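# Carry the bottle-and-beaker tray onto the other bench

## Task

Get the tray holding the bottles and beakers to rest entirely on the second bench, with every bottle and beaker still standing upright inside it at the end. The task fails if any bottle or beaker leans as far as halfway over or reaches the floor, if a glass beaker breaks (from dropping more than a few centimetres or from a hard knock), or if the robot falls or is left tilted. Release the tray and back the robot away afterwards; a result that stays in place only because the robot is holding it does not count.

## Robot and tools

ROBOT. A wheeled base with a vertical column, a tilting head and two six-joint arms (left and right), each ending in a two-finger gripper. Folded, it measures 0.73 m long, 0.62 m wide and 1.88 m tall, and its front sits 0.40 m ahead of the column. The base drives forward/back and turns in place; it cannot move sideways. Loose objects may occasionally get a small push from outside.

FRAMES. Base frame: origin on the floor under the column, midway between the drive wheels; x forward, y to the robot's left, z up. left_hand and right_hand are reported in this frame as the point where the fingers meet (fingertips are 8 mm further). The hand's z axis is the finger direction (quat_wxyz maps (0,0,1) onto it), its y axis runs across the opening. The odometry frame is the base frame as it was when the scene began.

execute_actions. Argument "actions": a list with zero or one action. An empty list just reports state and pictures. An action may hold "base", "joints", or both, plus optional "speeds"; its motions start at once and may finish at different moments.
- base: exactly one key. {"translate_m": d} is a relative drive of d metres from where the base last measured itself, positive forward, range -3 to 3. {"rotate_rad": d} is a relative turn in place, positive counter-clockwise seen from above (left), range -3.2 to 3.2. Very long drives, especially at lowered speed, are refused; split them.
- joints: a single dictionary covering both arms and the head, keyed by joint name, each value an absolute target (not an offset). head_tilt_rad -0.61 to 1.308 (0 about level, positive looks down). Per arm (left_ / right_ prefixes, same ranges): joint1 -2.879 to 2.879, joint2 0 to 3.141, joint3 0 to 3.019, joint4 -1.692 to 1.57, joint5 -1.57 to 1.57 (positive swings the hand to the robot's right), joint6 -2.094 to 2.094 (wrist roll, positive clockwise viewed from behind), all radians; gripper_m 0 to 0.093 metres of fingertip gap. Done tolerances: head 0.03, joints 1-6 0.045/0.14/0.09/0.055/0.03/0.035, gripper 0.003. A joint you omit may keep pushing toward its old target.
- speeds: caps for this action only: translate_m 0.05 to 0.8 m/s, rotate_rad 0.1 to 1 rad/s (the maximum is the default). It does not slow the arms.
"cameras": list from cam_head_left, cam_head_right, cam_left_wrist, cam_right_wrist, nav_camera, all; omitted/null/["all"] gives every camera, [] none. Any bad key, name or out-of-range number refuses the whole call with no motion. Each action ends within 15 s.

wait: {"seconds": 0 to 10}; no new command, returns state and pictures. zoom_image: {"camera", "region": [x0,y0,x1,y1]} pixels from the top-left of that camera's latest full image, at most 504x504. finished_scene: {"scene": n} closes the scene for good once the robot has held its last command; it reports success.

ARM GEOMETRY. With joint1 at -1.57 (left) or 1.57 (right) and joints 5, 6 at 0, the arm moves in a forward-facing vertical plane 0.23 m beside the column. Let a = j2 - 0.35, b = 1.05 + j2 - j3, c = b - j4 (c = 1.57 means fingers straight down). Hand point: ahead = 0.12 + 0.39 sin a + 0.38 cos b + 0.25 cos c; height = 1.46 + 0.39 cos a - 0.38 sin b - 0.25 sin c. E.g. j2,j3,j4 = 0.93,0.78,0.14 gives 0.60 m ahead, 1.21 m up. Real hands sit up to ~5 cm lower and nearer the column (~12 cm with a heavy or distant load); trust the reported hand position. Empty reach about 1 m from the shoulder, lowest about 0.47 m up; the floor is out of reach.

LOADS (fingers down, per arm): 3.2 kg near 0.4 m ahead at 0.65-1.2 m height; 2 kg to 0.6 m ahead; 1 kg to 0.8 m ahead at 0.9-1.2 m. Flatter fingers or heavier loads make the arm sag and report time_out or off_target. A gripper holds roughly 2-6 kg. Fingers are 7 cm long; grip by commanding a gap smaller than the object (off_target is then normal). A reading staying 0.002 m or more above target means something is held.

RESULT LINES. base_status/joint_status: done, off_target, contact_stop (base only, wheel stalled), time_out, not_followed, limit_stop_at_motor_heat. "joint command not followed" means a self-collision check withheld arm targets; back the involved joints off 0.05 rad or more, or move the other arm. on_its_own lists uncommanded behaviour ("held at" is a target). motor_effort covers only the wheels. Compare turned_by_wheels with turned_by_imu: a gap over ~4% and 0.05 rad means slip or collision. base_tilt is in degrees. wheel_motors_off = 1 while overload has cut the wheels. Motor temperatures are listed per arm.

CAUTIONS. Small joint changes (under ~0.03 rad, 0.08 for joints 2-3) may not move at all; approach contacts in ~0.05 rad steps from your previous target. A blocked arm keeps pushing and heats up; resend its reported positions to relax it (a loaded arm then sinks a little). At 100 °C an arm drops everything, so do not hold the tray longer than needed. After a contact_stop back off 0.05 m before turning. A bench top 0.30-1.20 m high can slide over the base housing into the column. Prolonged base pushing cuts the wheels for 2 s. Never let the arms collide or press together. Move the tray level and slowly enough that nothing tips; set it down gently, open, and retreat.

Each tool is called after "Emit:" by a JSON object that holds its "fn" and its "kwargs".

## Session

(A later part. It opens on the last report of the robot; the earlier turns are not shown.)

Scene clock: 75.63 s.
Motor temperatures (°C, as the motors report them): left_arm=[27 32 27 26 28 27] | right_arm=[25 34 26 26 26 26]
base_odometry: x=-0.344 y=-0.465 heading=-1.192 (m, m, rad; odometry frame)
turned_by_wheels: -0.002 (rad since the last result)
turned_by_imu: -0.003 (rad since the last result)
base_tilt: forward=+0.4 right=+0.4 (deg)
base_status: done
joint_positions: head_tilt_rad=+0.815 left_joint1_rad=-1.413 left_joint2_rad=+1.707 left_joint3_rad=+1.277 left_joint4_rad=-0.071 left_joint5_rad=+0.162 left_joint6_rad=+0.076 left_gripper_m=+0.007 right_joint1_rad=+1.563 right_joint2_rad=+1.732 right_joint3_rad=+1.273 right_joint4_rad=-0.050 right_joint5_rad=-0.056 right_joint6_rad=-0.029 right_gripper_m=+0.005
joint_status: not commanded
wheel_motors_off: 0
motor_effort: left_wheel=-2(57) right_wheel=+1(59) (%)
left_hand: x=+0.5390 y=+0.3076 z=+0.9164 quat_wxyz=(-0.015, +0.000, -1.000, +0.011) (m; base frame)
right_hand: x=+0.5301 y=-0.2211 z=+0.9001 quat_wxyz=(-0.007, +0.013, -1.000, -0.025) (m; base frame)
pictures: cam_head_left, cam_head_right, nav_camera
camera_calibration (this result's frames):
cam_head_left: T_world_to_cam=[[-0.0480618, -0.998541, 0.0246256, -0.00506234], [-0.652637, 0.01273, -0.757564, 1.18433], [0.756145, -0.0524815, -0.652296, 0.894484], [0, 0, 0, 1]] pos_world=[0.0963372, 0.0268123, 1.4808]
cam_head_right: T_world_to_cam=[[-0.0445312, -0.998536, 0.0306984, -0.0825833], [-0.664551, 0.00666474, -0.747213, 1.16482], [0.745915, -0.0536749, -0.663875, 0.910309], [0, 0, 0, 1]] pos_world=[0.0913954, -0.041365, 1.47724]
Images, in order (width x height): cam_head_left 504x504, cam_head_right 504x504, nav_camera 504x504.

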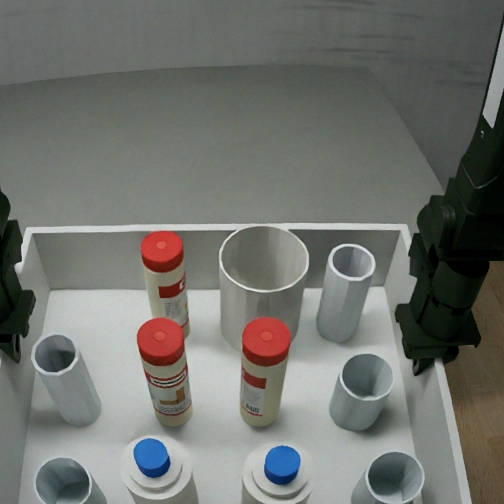

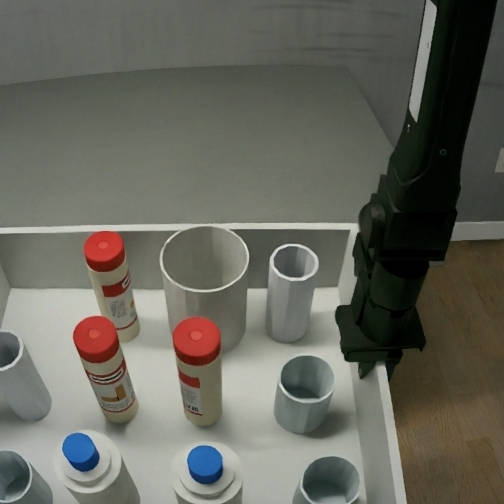

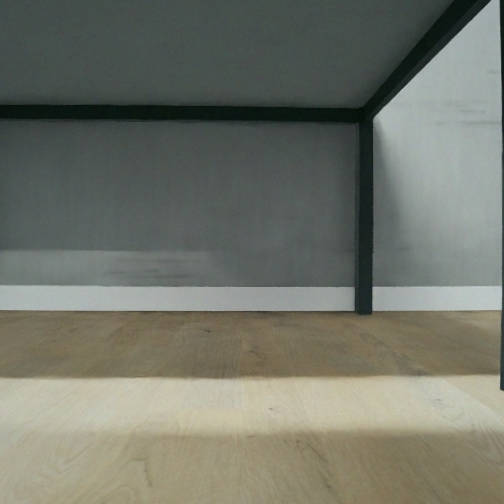

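Emit:
{"fn": "execute_actions", "kwargs": {"actions": [{"base":{"translate_m":0.35},"speeds":{"translate_m":0.12},"joints":{"head_tilt_rad":1.1}}], "cameras": ["cam_head_left","cam_head_right","nav_camera"]}}

Emit:
{"fn": "execute_actions", "kwargs": {"actions": [{"base":{"translate_m":0.32},"speeds":{"translate_m":0.12}}]}}

Scene clock: 79.87 s.
Motor temperatures (°C, as the motors report them): left_arm=[27 33 27 26 28 27] | right_arm=[25 34 26 26 26 26]
base_odometry: x=-0.214 y=-0.790 heading=-1.194 (m, m, rad; odometry frame)
turned_by_wheels: -0.001 (rad since the last result)
turned_by_imu: -0.003 (rad since the last result)
base_tilt: forward=+0.4 right=+0.4 (deg)
base_status: done
joint_positions: head_tilt_rad=+1.099 left_joint1_rad=-1.413 left_joint2_rad=+1.706 left_joint3_rad=+1.278 left_joint4_rad=-0.070 left_joint5_rad=+0.162 left_joint6_rad=+0.077 left_gripper_m=+0.007 right_joint1_rad=+1.563 right_joint2_rad=+1.731 right_joint3_rad=+1.274 right_joint4_rad=-0.050 right_joint5_rad=-0.056 right_joint6_rad=-0.029 right_gripper_m=+0.005
joint_status: all done
wheel_motors_off: 0
motor_effort: left_wheel=-1(49) right_wheel=+2(36) (%)
left_hand: x=+0.5406 y=+0.3074 z=+0.9167 quat_wxyz=(-0.016, -0.001, -1.000, +0.012) (m; base frame)
right_hand: x=+0.5313 y=-0.2213 z=+0.9004 quat_wxyz=(-0.008, +0.013, -1.000, -0.025) (m; base frame)
pictures: cam_head_left, cam_head_right, nav_camera
camera_calibration (this result's frames):
cam_head_left: T_world_to_cam=[[-0.0392333, -0.998541, 0.0371094, -0.0247288], [-0.838808, 0.01273, -0.544278, 0.865182], [0.543011, -0.0524815, -0.838084, 1.19125], [0, 0, 0, 1]] pos_world=[0.0778878, 0.0268123, 1.47019]
cam_head_right: T_world_to_cam=[[-0.0341421, -0.998536, 0.0419492, -0.100429], [-0.847344, 0.00666474, -0.531002, 0.841], [0.529946, -0.0536749, -0.846331, 1.20209], [0, 0, 0, 1]] pos_world=[0.0721455, -0.041365, 1.46815]
Images, in order (width x height): cam_head_left 504x504, cam_head_right 504x504, nav_camera 504x504.

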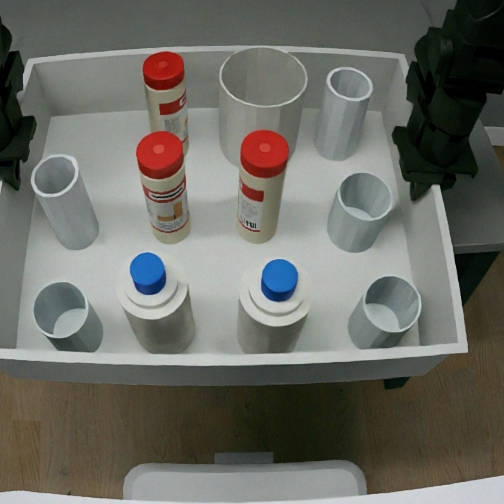

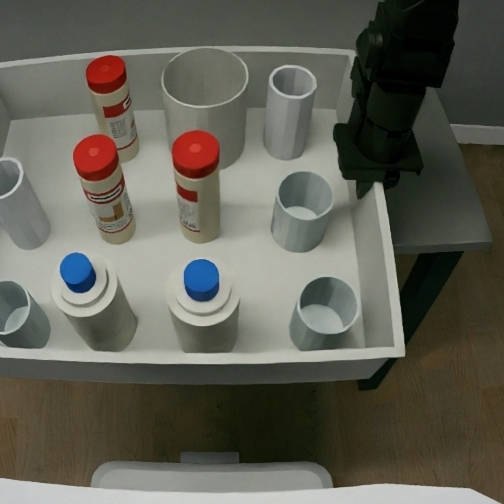

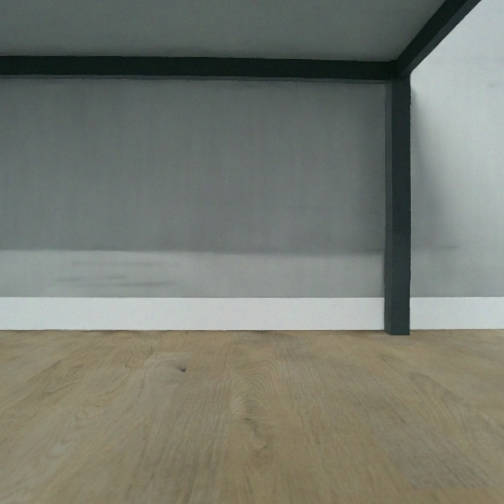

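Scene clock: 83.33 s.
Motor temperatures (°C, as the motors report them): left_arm=[27 33 27 26 28 27] | right_arm=[25 34 26 26 27 26]
base_odometry: x=-0.097 y=-1.088 heading=-1.195 (m, m, rad; odometry frame)
turned_by_wheels: -0.001 (rad since the last result)
turned_by_imu: -0.002 (rad since the last result)
base_tilt: forward=+0.4 right=+0.4 (deg)
base_status: done
joint_positions: head_tilt_rad=+1.100 left_joint1_rad=-1.413 left_joint2_rad=+1.705 left_joint3_rad=+1.278 left_joint4_rad=-0.071 left_joint5_rad=+0.162 left_joint6_rad=+0.077 left_gripper_m=+0.007 right_joint1_rad=+1.563 right_joint2_rad=+1.730 right_joint3_rad=+1.274 right_joint4_rad=-0.050 right_joint5_rad=-0.057 right_joint6_rad=-0.029 right_gripper_m=+0.005
joint_status: not commanded
wheel_motors_off: 0
motor_effort: left_wheel=-1(48) right_wheel=+2(39) (%)
left_hand: x=+0.5414 y=+0.3074 z=+0.9172 quat_wxyz=(-0.017, -0.001, -1.000, +0.011) (m; base frame)
right_hand: x=+0.5319 y=-0.2215 z=+0.9009 quat_wxyz=(-0.009, +0.013, -1.000, -0.025) (m; base frame)
pictures: cam_head_left, cam_head_right, cam_left_wrist, cam_right_wrist, nav_camera
camera_calibration (this result's frames):
cam_head_left: T_world_to_cam=[[-0.0392023, -0.998541, 0.0371421, -0.0247807], [-0.839263, 0.01273, -0.543577, 0.864125], [0.542311, -0.0524815, -0.838537, 1.19199], [0, 0, 0, 1]] pos_world=[0.0778295, 0.0268123, 1.47016]
cam_head_right: T_world_to_cam=[[-0.034107, -0.998536, 0.0419777, -0.100475], [-0.847787, 0.00666474, -0.530295, 0.839932], [0.529239, -0.0536749, -0.846774, 1.20281], [0, 0, 0, 1]] pos_world=[0.0720855, -0.041365, 1.46813]
cam_left_wrist: T_world_to_cam=[[-0.0152559, -0.999845, 0.00876779, 0.310257], [-0.832238, 0.0175579, 0.554141, -0.0551909], [-0.554209, 0.00115706, -0.832377, 1.19115], [0, 0, 0, 1]] pos_world=[0.618948, 0.3098, 1.01935]
cam_right_wrist: T_world_to_cam=[[0.025705, -0.997584, -0.0645394, -0.17155], [-0.81837, -0.0580769, 0.57175, -0.086727], [-0.574117, 0.0381203, -0.817886, 1.17584], [0, 0, 0, 1]] pos_world=[0.608505, -0.220996, 1.00022]
Images, in order (width x height): cam_head_left 504x504, cam_head_right 504x504, cam_left_wrist 504x504, cam_right_wrist 504x504, nav_camera 504x504.

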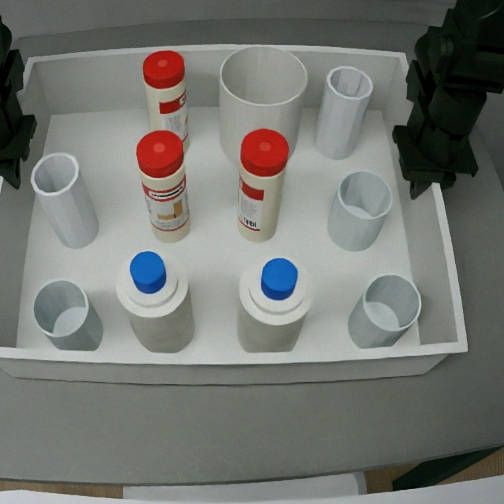

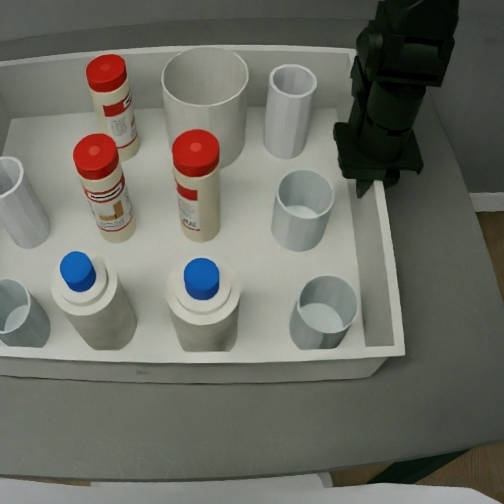

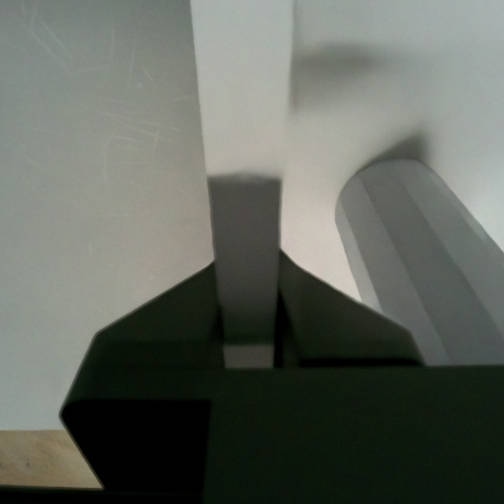

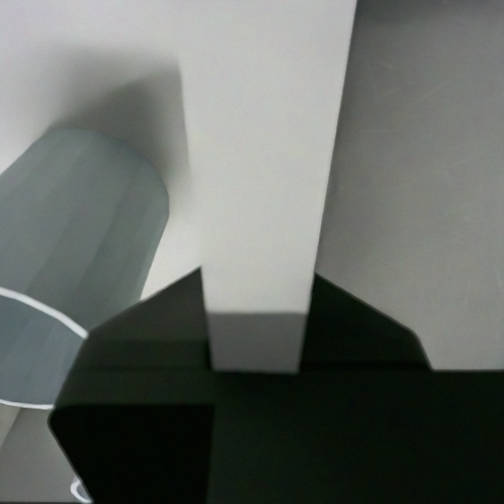

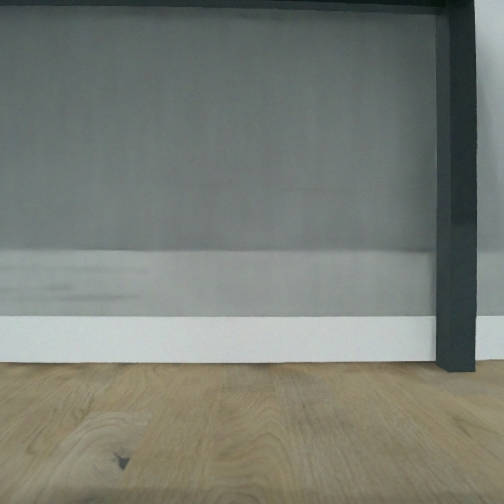

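Emit:
{"fn": "execute_actions", "kwargs": {"actions": [{"joints":{"left_joint2_rad":1.70,"left_joint3_rad":1.31,"right_joint2_rad":1.705,"right_joint3_rad":1.31}}], "cameras": []}}

Emit:
{"fn": "execute_actions", "kwargs": {"actions": [{"joints":{"left_joint2_rad":1.75,"left_joint3_rad":1.335,"left_joint4_rad":-0.06,"right_joint2_rad":1.755,"right_joint3_rad":1.335,"right_joint4_rad":-0.06}}], "cameras": ["cam_head_left"]}}

Scene clock: 84.57 s.
Motor temperatures (°C, as the motors report them): left_arm=[27 33 27 26 28 27] | right_arm=[25 34 26 26 27 26]
base_odometry: x=-0.097 y=-1.088 heading=-1.195 (m, m, rad; odometry frame)
turned_by_wheels: +0.000 (rad since the last result)
turned_by_imu: +0.000 (rad since the last result)
base_tilt: forward=+0.4 right=+0.5 (deg)
base_status: not commanded
joint_positions: head_tilt_rad=+1.100 left_joint1_rad=-1.416 left_joint2_rad=+1.746 left_joint3_rad=+1.319 left_joint4_rad=-0.069 left_joint5_rad=+0.163 left_joint6_rad=+0.075 left_gripper_m=+0.007 right_joint1_rad=+1.563 right_joint2_rad=+1.766 right_joint3_rad=+1.313 right_joint4_rad=-0.052 right_joint5_rad=-0.054 right_joint6_rad=-0.030 right_gripper_m=+0.005
joint_status: all done
wheel_motors_off: 0
motor_effort: left_wheel=-2(3) right_wheel=+1(2) (%)
left_hand: x=+0.5444 y=+0.3073 z=+0.9016 quat_wxyz=(-0.017, -0.001, -1.000, +0.014) (m; base frame)
right_hand: x=+0.5359 y=-0.2220 z=+0.8875 quat_wxyz=(-0.010, +0.013, -1.000, -0.023) (m; base frame)
pictures: none
No camera images: the call's "cameras" was empty. Leave "cameras" out to get every camera's image.

Scene clock: 85.50 s.
Motor temperatures (°C, as the motors report them): left_arm=[27 33 27 26 28 27] | right_arm=[25 34 26 26 27 26]
base_odometry: x=-0.097 y=-1.088 heading=-1.195 (m, m, rad; odometry frame)
turned_by_wheels: +0.000 (rad since the last result)
turned_by_imu: +0.000 (rad since the last result)
base_tilt: forward=+0.4 right=+0.4 (deg)
base_status: not commanded
joint_positions: head_tilt_rad=+1.100 left_joint1_rad=-1.419 left_joint2_rad=+1.802 left_joint3_rad=+1.344 left_joint4_rad=-0.044 left_joint5_rad=+0.163 left_joint6_rad=+0.073 left_gripper_m=+0.007 right_joint1_rad=+1.563 right_joint2_rad=+1.818 right_joint3_rad=+1.341 right_joint4_rad=-0.038 right_joint5_rad=-0.052 right_joint6_rad=-0.031 right_gripper_m=+0.005
joint_status: all done
wheel_motors_off: 0
motor_effort: left_wheel=-2(3) right_wheel=+2(2) (%)
left_hand: x=+0.5345 y=+0.3073 z=+0.8793 quat_wxyz=(-0.015, +0.000, -1.000, +0.015) (m; base frame)
right_hand: x=+0.5266 y=-0.2222 z=+0.8668 quat_wxyz=(-0.005, +0.014, -1.000, -0.023) (m; base frame)
pictures: cam_head_left
camera_calibration (this result's frames):
cam_head_left: T_world_to_cam=[[-0.0392023, -0.998541, 0.0371421, -0.0247807], [-0.839263, 0.01273, -0.543577, 0.864126], [0.542311, -0.0524815, -0.838537, 1.19199], [0, 0, 0, 1]] pos_world=[0.0778295, 0.0268123, 1.47016]
Images, in order (width x height): cam_head_left 504x504.

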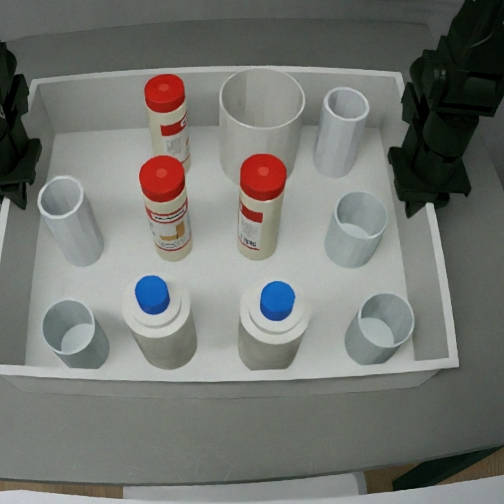

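Emit:
{"fn": "execute_actions", "kwargs": {"actions": [{"joints":{"left_joint2_rad":1.79,"left_joint3_rad":1.36,"left_joint4_rad":-0.045,"right_joint2_rad":1.795,"right_joint3_rad":1.36,"right_joint4_rad":-0.045}}], "cameras": []}}

Emit:
{"fn": "execute_actions", "kwargs": {"actions": [{"joints":{"left_joint2_rad":1.83,"left_joint3_rad":1.385,"left_joint4_rad":-0.035,"right_joint2_rad":1.835,"right_joint3_rad":1.385,"right_joint4_rad":-0.035}}], "cameras": ["cam_head_left"]}}

Scene clock: 86.53 s.
Motor temperatures (°C, as the motors report them): left_arm=[27 33 27 26 28 27] | right_arm=[25 34 26 26 27 26]
base_odometry: x=-0.097 y=-1.088 heading=-1.195 (m, m, rad; odometry frame)
turned_by_wheels: +0.000 (rad since the last result)
turned_by_imu: +0.000 (rad since the last result)
base_tilt: forward=+0.4 right=+0.4 (deg)
base_status: not commanded
joint_positions: head_tilt_rad=+1.100 left_joint1_rad=-1.420 left_joint2_rad=+1.818 left_joint3_rad=+1.361 left_joint4_rad=-0.040 left_joint5_rad=+0.164 left_joint6_rad=+0.073 left_gripper_m=+0.007 right_joint1_rad=+1.563 right_joint2_rad=+1.837 right_joint3_rad=+1.362 right_joint4_rad=-0.035 right_joint5_rad=-0.054 right_joint6_rad=-0.031 right_gripper_m=+0.005
joint_status: all done
wheel_motors_off: 0
motor_effort: left_wheel=-2(4) right_wheel=+2(2) (%)
left_hand: x=+0.5366 y=+0.3076 z=+0.8731 quat_wxyz=(-0.017, -0.001, -1.000, +0.015) (m; base frame)
right_hand: x=+0.5292 y=-0.2220 z=+0.8599 quat_wxyz=(-0.007, +0.014, -1.000, -0.023) (m; base frame)
pictures: none
No camera images: the call's "cameras" was empty. Leave "cameras" out to get every camera's image.

Scene clock: 87.07 s.
Motor temperatures (°C, as the motors report them): left_arm=[27 33 27 26 28 27] | right_arm=[25 34 26 26 27 26]
base_odometry: x=-0.097 y=-1.088 heading=-1.195 (m, m, rad; odometry frame)
turned_by_wheels: +0.000 (rad since the last result)
turned_by_imu: +0.000 (rad since the last result)
base_tilt: forward=+0.4 right=+0.4 (deg)
base_status: not commanded
joint_positions: head_tilt_rad=+1.100 left_joint1_rad=-1.421 left_joint2_rad=+1.834 left_joint3_rad=+1.380 left_joint4_rad=-0.040 left_joint5_rad=+0.164 left_joint6_rad=+0.073 left_gripper_m=+0.007 right_joint1_rad=+1.563 right_joint2_rad=+1.852 right_joint3_rad=+1.380 right_joint4_rad=-0.036 right_joint5_rad=-0.054 right_joint6_rad=-0.028 right_gripper_m=+0.005
joint_status: all done
wheel_motors_off: 0
motor_effort: left_wheel=-3(4) right_wheel=+1(2) (%)
left_hand: x=+0.5389 y=+0.3078 z=+0.8669 quat_wxyz=(-0.018, -0.001, -1.000, +0.016) (m; base frame)
right_hand: x=+0.5313 y=-0.2217 z=+0.8542 quat_wxyz=(-0.008, +0.012, -1.000, -0.024) (m; base frame)
pictures: cam_head_left
camera_calibration (this result's frames):
cam_head_left: T_world_to_cam=[[-0.0392023, -0.998541, 0.0371421, -0.0247807], [-0.839263, 0.01273, -0.543577, 0.864126], [0.542311, -0.0524815, -0.838537, 1.19199], [0, 0, 0, 1]] pos_world=[0.0778295, 0.0268123, 1.47016]
Images, in order (width x height): cam_head_left 504x504.

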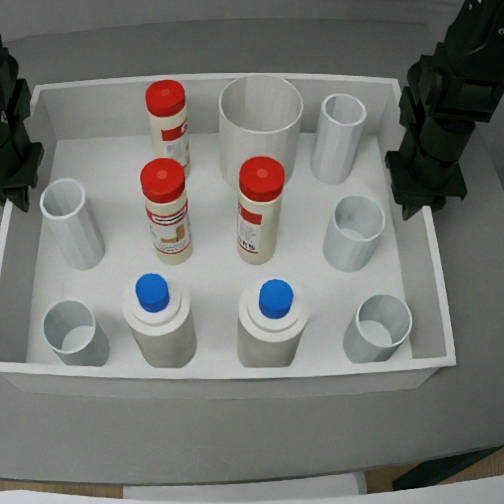

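Emit:
{"fn": "execute_actions", "kwargs": {"actions": [{"joints":{"left_joint2_rad":1.87,"left_joint3_rad":1.39,"right_joint2_rad":1.88,"right_joint3_rad":1.39}}], "cameras": []}}

Emit:
{"fn": "execute_actions", "kwargs": {"actions": [{"joints":{"left_joint2_rad":1.91,"left_joint3_rad":1.41,"right_joint2_rad":1.925,"right_joint3_rad":1.41}}], "cameras": ["cam_head_left"]}}

Scene clock: 88.23 s.
Motor temperatures (°C, as the motors report them): left_arm=[27 33 27 26 29 27] | right_arm=[25 34 26 26 27 26]
base_odometry: x=-0.097 y=-1.088 heading=-1.195 (m, m, rad; odometry frame)
turned_by_wheels: +0.000 (rad since the last result)
turned_by_imu: +0.000 (rad since the last result)
base_tilt: forward=+0.4 right=+0.4 (deg)
base_status: not commanded
joint_positions: head_tilt_rad=+1.100 left_joint1_rad=-1.421 left_joint2_rad=+1.882 left_joint3_rad=+1.396 left_joint4_rad=-0.044 left_joint5_rad=+0.163 left_joint6_rad=+0.083 left_gripper_m=+0.007 right_joint1_rad=+1.565 right_joint2_rad=+1.897 right_joint3_rad=+1.386 right_joint4_rad=-0.044 right_joint5_rad=-0.054 right_joint6_rad=-0.016 right_gripper_m=+0.005
joint_status: all done
wheel_motors_off: 0
motor_effort: left_wheel=-4(4) right_wheel=+1(1) (%)
left_hand: x=+0.5189 y=+0.3086 z=+0.8480 quat_wxyz=(+0.000, -0.004, -1.000, +0.017) (m; base frame)
right_hand: x=+0.5057 y=-0.2209 z=+0.8362 quat_wxyz=(+0.015, +0.006, -1.000, -0.024) (m; base frame)
pictures: none
No camera images: the call's "cameras" was empty. Leave "cameras" out to get every camera's image.

Scene clock: 88.77 s.
Motor temperatures (°C, as the motors report them): left_arm=[27 33 27 26 29 27] | right_arm=[25 34 26 26 27 26]
base_odometry: x=-0.097 y=-1.088 heading=-1.195 (m, m, rad; odometry frame)
turned_by_wheels: +0.000 (rad since the last result)
turned_by_imu: +0.000 (rad since the last result)
base_tilt: forward=+0.4 right=+0.4 (deg)
base_status: not commanded
joint_positions: head_tilt_rad=+1.100 left_joint1_rad=-1.421 left_joint2_rad=+1.885 left_joint3_rad=+1.397 left_joint4_rad=-0.044 left_joint5_rad=+0.163 left_joint6_rad=+0.083 left_gripper_m=+0.007 right_joint1_rad=+1.565 right_joint2_rad=+1.901 right_joint3_rad=+1.390 right_joint4_rad=-0.046 right_joint5_rad=-0.054 right_joint6_rad=-0.016 right_gripper_m=+0.005
joint_status: all done
wheel_motors_off: 0
motor_effort: left_wheel=-3(4) right_wheel=+1(2) (%)
left_hand: x=+0.5179 y=+0.3087 z=+0.8467 quat_wxyz=(+0.000, -0.004, -1.000, +0.017) (m; base frame)
right_hand: x=+0.5048 y=-0.2209 z=+0.8348 quat_wxyz=(+0.017, +0.006, -1.000, -0.024) (m; base frame)
pictures: cam_head_left
camera_calibration (this result's frames):
cam_head_left: T_world_to_cam=[[-0.0392023, -0.998541, 0.0371421, -0.0247807], [-0.839263, 0.01273, -0.543577, 0.864126], [0.542311, -0.0524815, -0.838537, 1.19199], [0, 0, 0, 1]] pos_world=[0.0778295, 0.0268123, 1.47016]
Images, in order (width x height): cam_head_left 504x504.

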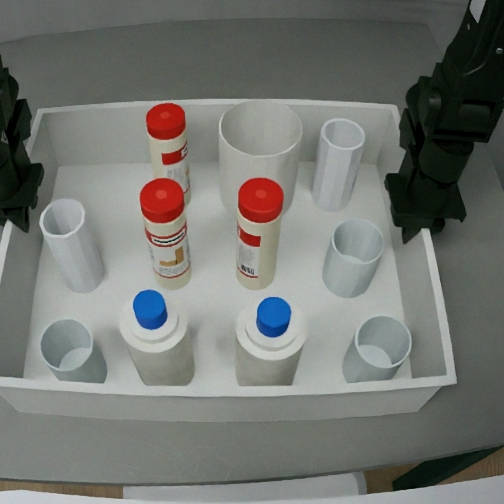

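Emit:
{"fn": "execute_actions", "kwargs": {"actions": [{"joints":{"left_joint2_rad":1.885,"left_joint3_rad":1.397,"right_joint2_rad":1.901,"right_joint3_rad":1.39,"left_gripper_m":0.06,"right_gripper_m":0.06}}], "cameras": ["cam_head_left","cam_left_wrist","cam_right_wrist"]}}

Emit:
{"fn": "execute_actions", "kwargs": {"actions": [{"joints":{"left_joint2_rad":1.68,"left_joint3_rad":1.24,"left_joint4_rad":-0.06,"right_joint2_rad":1.68,"right_joint3_rad":1.24,"right_joint4_rad":-0.06}}], "cameras": ["cam_head_left","cam_left_wrist","cam_right_wrist"]}}

Scene clock: 89.83 s.
Motor temperatures (°C, as the motors report them): left_arm=[27 33 27 26 28 27] | right_arm=[25 34 26 26 27 26]
base_odometry: x=-0.097 y=-1.088 heading=-1.195 (m, m, rad; odometry frame)
turned_by_wheels: +0.000 (rad since the last result)
turned_by_imu: +0.000 (rad since the last result)
base_tilt: forward=+0.4 right=+0.4 (deg)
base_status: not commanded
joint_positions: head_tilt_rad=+1.100 left_joint1_rad=-1.422 left_joint2_rad=+1.885 left_joint3_rad=+1.397 left_joint4_rad=-0.044 left_joint5_rad=+0.132 left_joint6_rad=+0.085 left_gripper_m=+0.060 right_joint1_rad=+1.568 right_joint2_rad=+1.901 right_joint3_rad=+1.388 right_joint4_rad=-0.046 right_joint5_rad=-0.032 right_joint6_rad=-0.009 right_gripper_m=+0.060
joint_status: all done
wheel_motors_off: 0
motor_effort: left_wheel=-3(3) right_wheel=+3(2) (%)
left_hand: x=+0.5177 y=+0.3135 z=+0.8465 quat_wxyz=(+0.001, -0.005, -1.000, +0.002) (m; base frame)
right_hand: x=+0.5036 y=-0.2218 z=+0.8347 quat_wxyz=(+0.018, +0.004, -1.000, -0.015) (m; base frame)
pictures: cam_head_left, cam_left_wrist, cam_right_wrist
camera_calibration (this result's frames):
cam_head_left: T_world_to_cam=[[-0.0392023, -0.998541, 0.0371421, -0.0247807], [-0.839263, 0.01273, -0.543577, 0.864125], [0.542311, -0.0524815, -0.838537, 1.19199], [0, 0, 0, 1]] pos_world=[0.0778295, 0.0268123, 1.47016]
cam_left_wrist: T_world_to_cam=[[-0.0232336, -0.999679, -0.0101313, 0.336662], [-0.81136, 0.0129342, 0.584403, -0.0708502], [-0.584084, 0.0217979, -0.8114, 1.11038], [0, 0, 0, 1]] pos_world=[0.59889, 0.313266, 0.945775]
cam_right_wrist: T_world_to_cam=[[0.0057775, -0.998929, -0.0459105, -0.181161], [-0.787139, -0.0328591, 0.615899, -0.119007], [-0.616748, 0.0325796, -0.786486, 1.09951], [0, 0, 0, 1]] pos_world=[0.58549, -0.220699, 0.929725]
Images, in order (width x height): cam_head_left 504x504, cam_left_wrist 504x504, cam_right_wrist 504x504.

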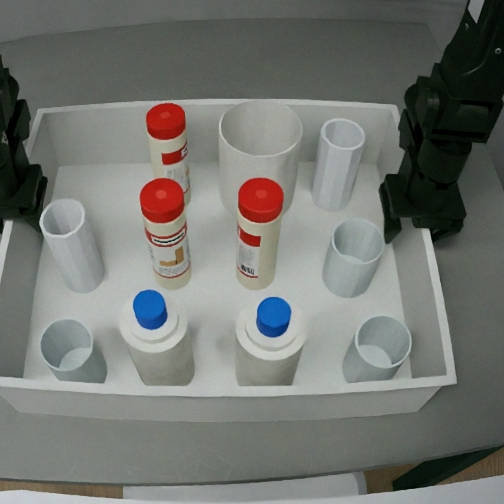

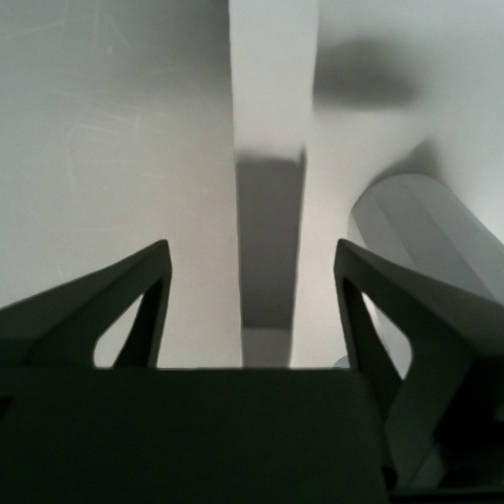

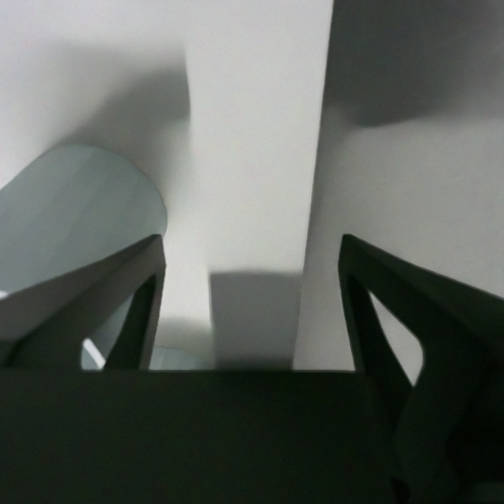

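Scene clock: 90.97 s.
Motor temperatures (°C, as the motors report them): left_arm=[27 32 27 26 28 27] | right_arm=[25 34 26 26 26 26]
base_odometry: x=-0.097 y=-1.088 heading=-1.195 (m, m, rad; odometry frame)
turned_by_wheels: +0.000 (rad since the last result)
turned_by_imu: +0.000 (rad since the last result)
base_tilt: forward=+0.4 right=+0.4 (deg)
base_status: not commanded
joint_positions: head_tilt_rad=+1.100 left_joint1_rad=-1.422 left_joint2_rad=+1.666 left_joint3_rad=+1.244 left_joint4_rad=-0.060 left_joint5_rad=+0.132 left_joint6_rad=+0.085 left_gripper_m=+0.060 right_joint1_rad=+1.568 right_joint2_rad=+1.665 right_joint3_rad=+1.241 right_joint4_rad=-0.052 right_joint5_rad=-0.032 right_joint6_rad=-0.009 right_gripper_m=+0.060
joint_status: all done
wheel_motors_off: 0
motor_effort: left_wheel=-3(4) right_wheel=+2(4) (%)
left_hand: x=+0.5435 y=+0.3044 z=+0.9311 quat_wxyz=(-0.023, -0.008, -1.000, +0.000) (m; base frame)
right_hand: x=+0.5464 y=-0.2216 z=+0.9266 quat_wxyz=(-0.024, +0.004, -1.000, -0.015) (m; base frame)
pictures: cam_head_left, cam_left_wrist, cam_right_wrist
camera_calibration (this result's frames):
cam_head_left: T_world_to_cam=[[-0.0392023, -0.998541, 0.0371421, -0.0247807], [-0.839263, 0.01273, -0.543577, 0.864125], [0.542311, -0.0524815, -0.838537, 1.19199], [0, 0, 0, 1]] pos_world=[0.0778295, 0.0268123, 1.47016]
cam_left_wrist: T_world_to_cam=[[-0.029395, -0.999453, -0.0151381, 0.337036], [-0.839143, 0.0164456, 0.543662, -0.0472128], [-0.543116, 0.028684, -0.839168, 1.19581], [0, 0, 0, 1]] pos_world=[0.619755, 0.303328, 1.03426]
cam_right_wrist: T_world_to_cam=[[0.00979746, -0.998932, -0.0451501, -0.179944], [-0.8362, -0.0329445, 0.547433, -0.0517385], [-0.548336, 0.0323911, -0.83563, 1.20634], [0, 0, 0, 1]] pos_world=[0.61998, -0.220531, 1.02825]
Images, in order (width x height): cam_head_left 504x504, cam_left_wrist 504x504, cam_right_wrist 504x504.

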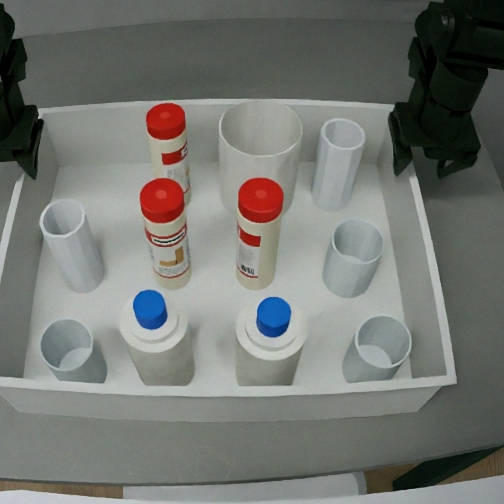

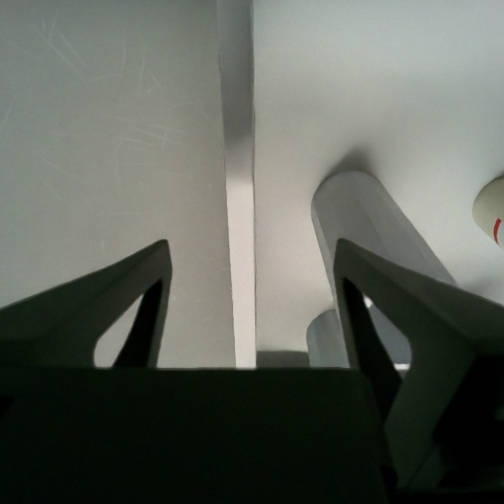

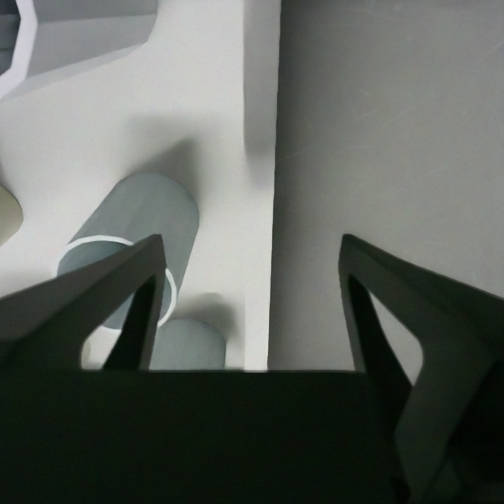

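Raise well clear, then back away.

Emit:
{"fn": "execute_actions", "kwargs": {"actions": [{"joints":{"left_joint2_rad":1.26,"left_joint3_rad":0.985,"left_joint4_rad":-0.243,"right_joint2_rad":1.26,"right_joint3_rad":0.985,"right_joint4_rad":-0.243}}], "cameras": []}}

Emit:
{"fn": "execute_actions", "kwargs": {"actions": [{"base":{"translate_m":-1.0},"joints":{"head_tilt_rad":0.75}}], "cameras": ["cam_head_left","nav_camera"]}}

Scene clock: 92.60 s.
Motor temperatures (°C, as the motors report them): left_arm=[27 32 27 26 28 27] | right_arm=[25 34 26 26 26 26]
base_odometry: x=-0.097 y=-1.088 heading=-1.195 (m, m, rad; odometry frame)
turned_by_wheels: +0.000 (rad since the last result)
turned_by_imu: +0.000 (rad since the last result)
base_tilt: forward=+0.5 right=+0.4 (deg)
base_status: not commanded
joint_positions: head_tilt_rad=+1.100 left_joint1_rad=-1.422 left_joint2_rad=+1.247 left_joint3_rad=+0.986 left_joint4_rad=-0.244 left_joint5_rad=+0.132 left_joint6_rad=+0.085 left_gripper_m=+0.060 right_joint1_rad=+1.568 right_joint2_rad=+1.242 right_joint3_rad=+0.985 right_joint4_rad=-0.240 right_joint5_rad=-0.032 right_joint6_rad=-0.009 right_gripper_m=+0.060
joint_status: all done
wheel_motors_off: 0
motor_effort: left_wheel=-3(4) right_wheel=+3(4) (%)
left_hand: x=+0.5280 y=+0.2835 z=+1.0841 quat_wxyz=(-0.012, -0.007, -1.000, +0.001) (m; base frame)
right_hand: x=+0.5314 y=-0.2213 z=+1.0826 quat_wxyz=(-0.013, +0.004, -1.000, -0.015) (m; base frame)
pictures: none
No camera images: the call's "cameras" was empty. Leave "cameras" out to get every camera's image.

Scene clock: 95.73 s.
Motor temperatures (°C, as the motors report them): left_arm=[27 32 27 26 28 27] | right_arm=[25 33 26 26 26 26]
base_odometry: x=-0.464 y=-0.158 heading=-1.196 (m, m, rad; odometry frame)
turned_by_wheels: -0.001 (rad since the last result)
turned_by_imu: -0.001 (rad since the last result)
base_tilt: forward=+0.4 right=+0.4 (deg)
base_status: done
joint_positions: head_tilt_rad=+0.766 left_joint1_rad=-1.422 left_joint2_rad=+1.250 left_joint3_rad=+0.984 left_joint4_rad=-0.244 left_joint5_rad=+0.132 left_joint6_rad=+0.085 left_gripper_m=+0.060 right_joint1_rad=+1.568 right_joint2_rad=+1.246 right_joint3_rad=+0.978 right_joint4_rad=-0.240 right_joint5_rad=-0.032 right_joint6_rad=-0.009 right_gripper_m=+0.060
joint_status: all done
wheel_motors_off: 0
motor_effort: left_wheel=-1(67) right_wheel=+1(51) (%)
left_hand: x=+0.5257 y=+0.2835 z=+1.0826 quat_wxyz=(-0.009, -0.007, -1.000, +0.001) (m; base frame)
right_hand: x=+0.5258 y=-0.2213 z=+1.0802 quat_wxyz=(-0.008, +0.004, -1.000, -0.015) (m; base frame)
pictures: cam_head_left, nav_camera
camera_calibration (this result's frames):
cam_head_left: T_world_to_cam=[[-0.0492179, -0.998541, 0.0222252, -0.00130789], [-0.614479, 0.01273, -0.788831, 1.23058], [0.787397, -0.0524815, -0.614209, 0.834266], [0, 0, 0, 1]] pos_world=[0.0992005, 0.0268123, 1.48316]
Images, in order (width x height): cam_head_left 504x504, nav_camera 504x504.

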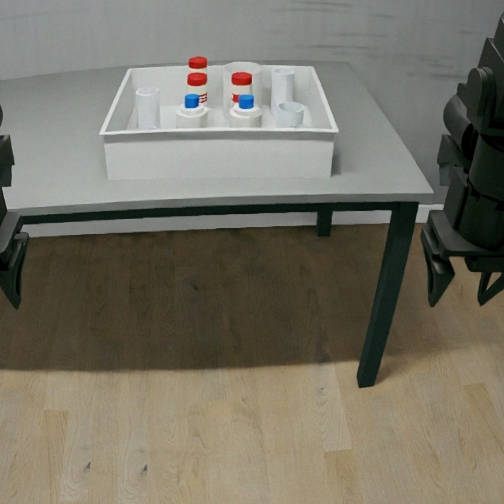

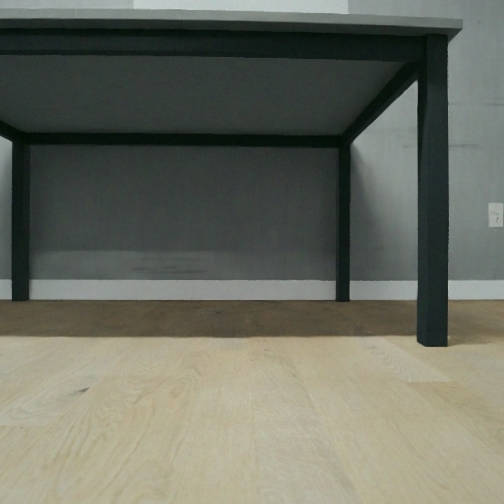

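Emit:
{"fn": "finished_scene", "kwargs": {"scene": 1}}

The scene is finished: the task was done.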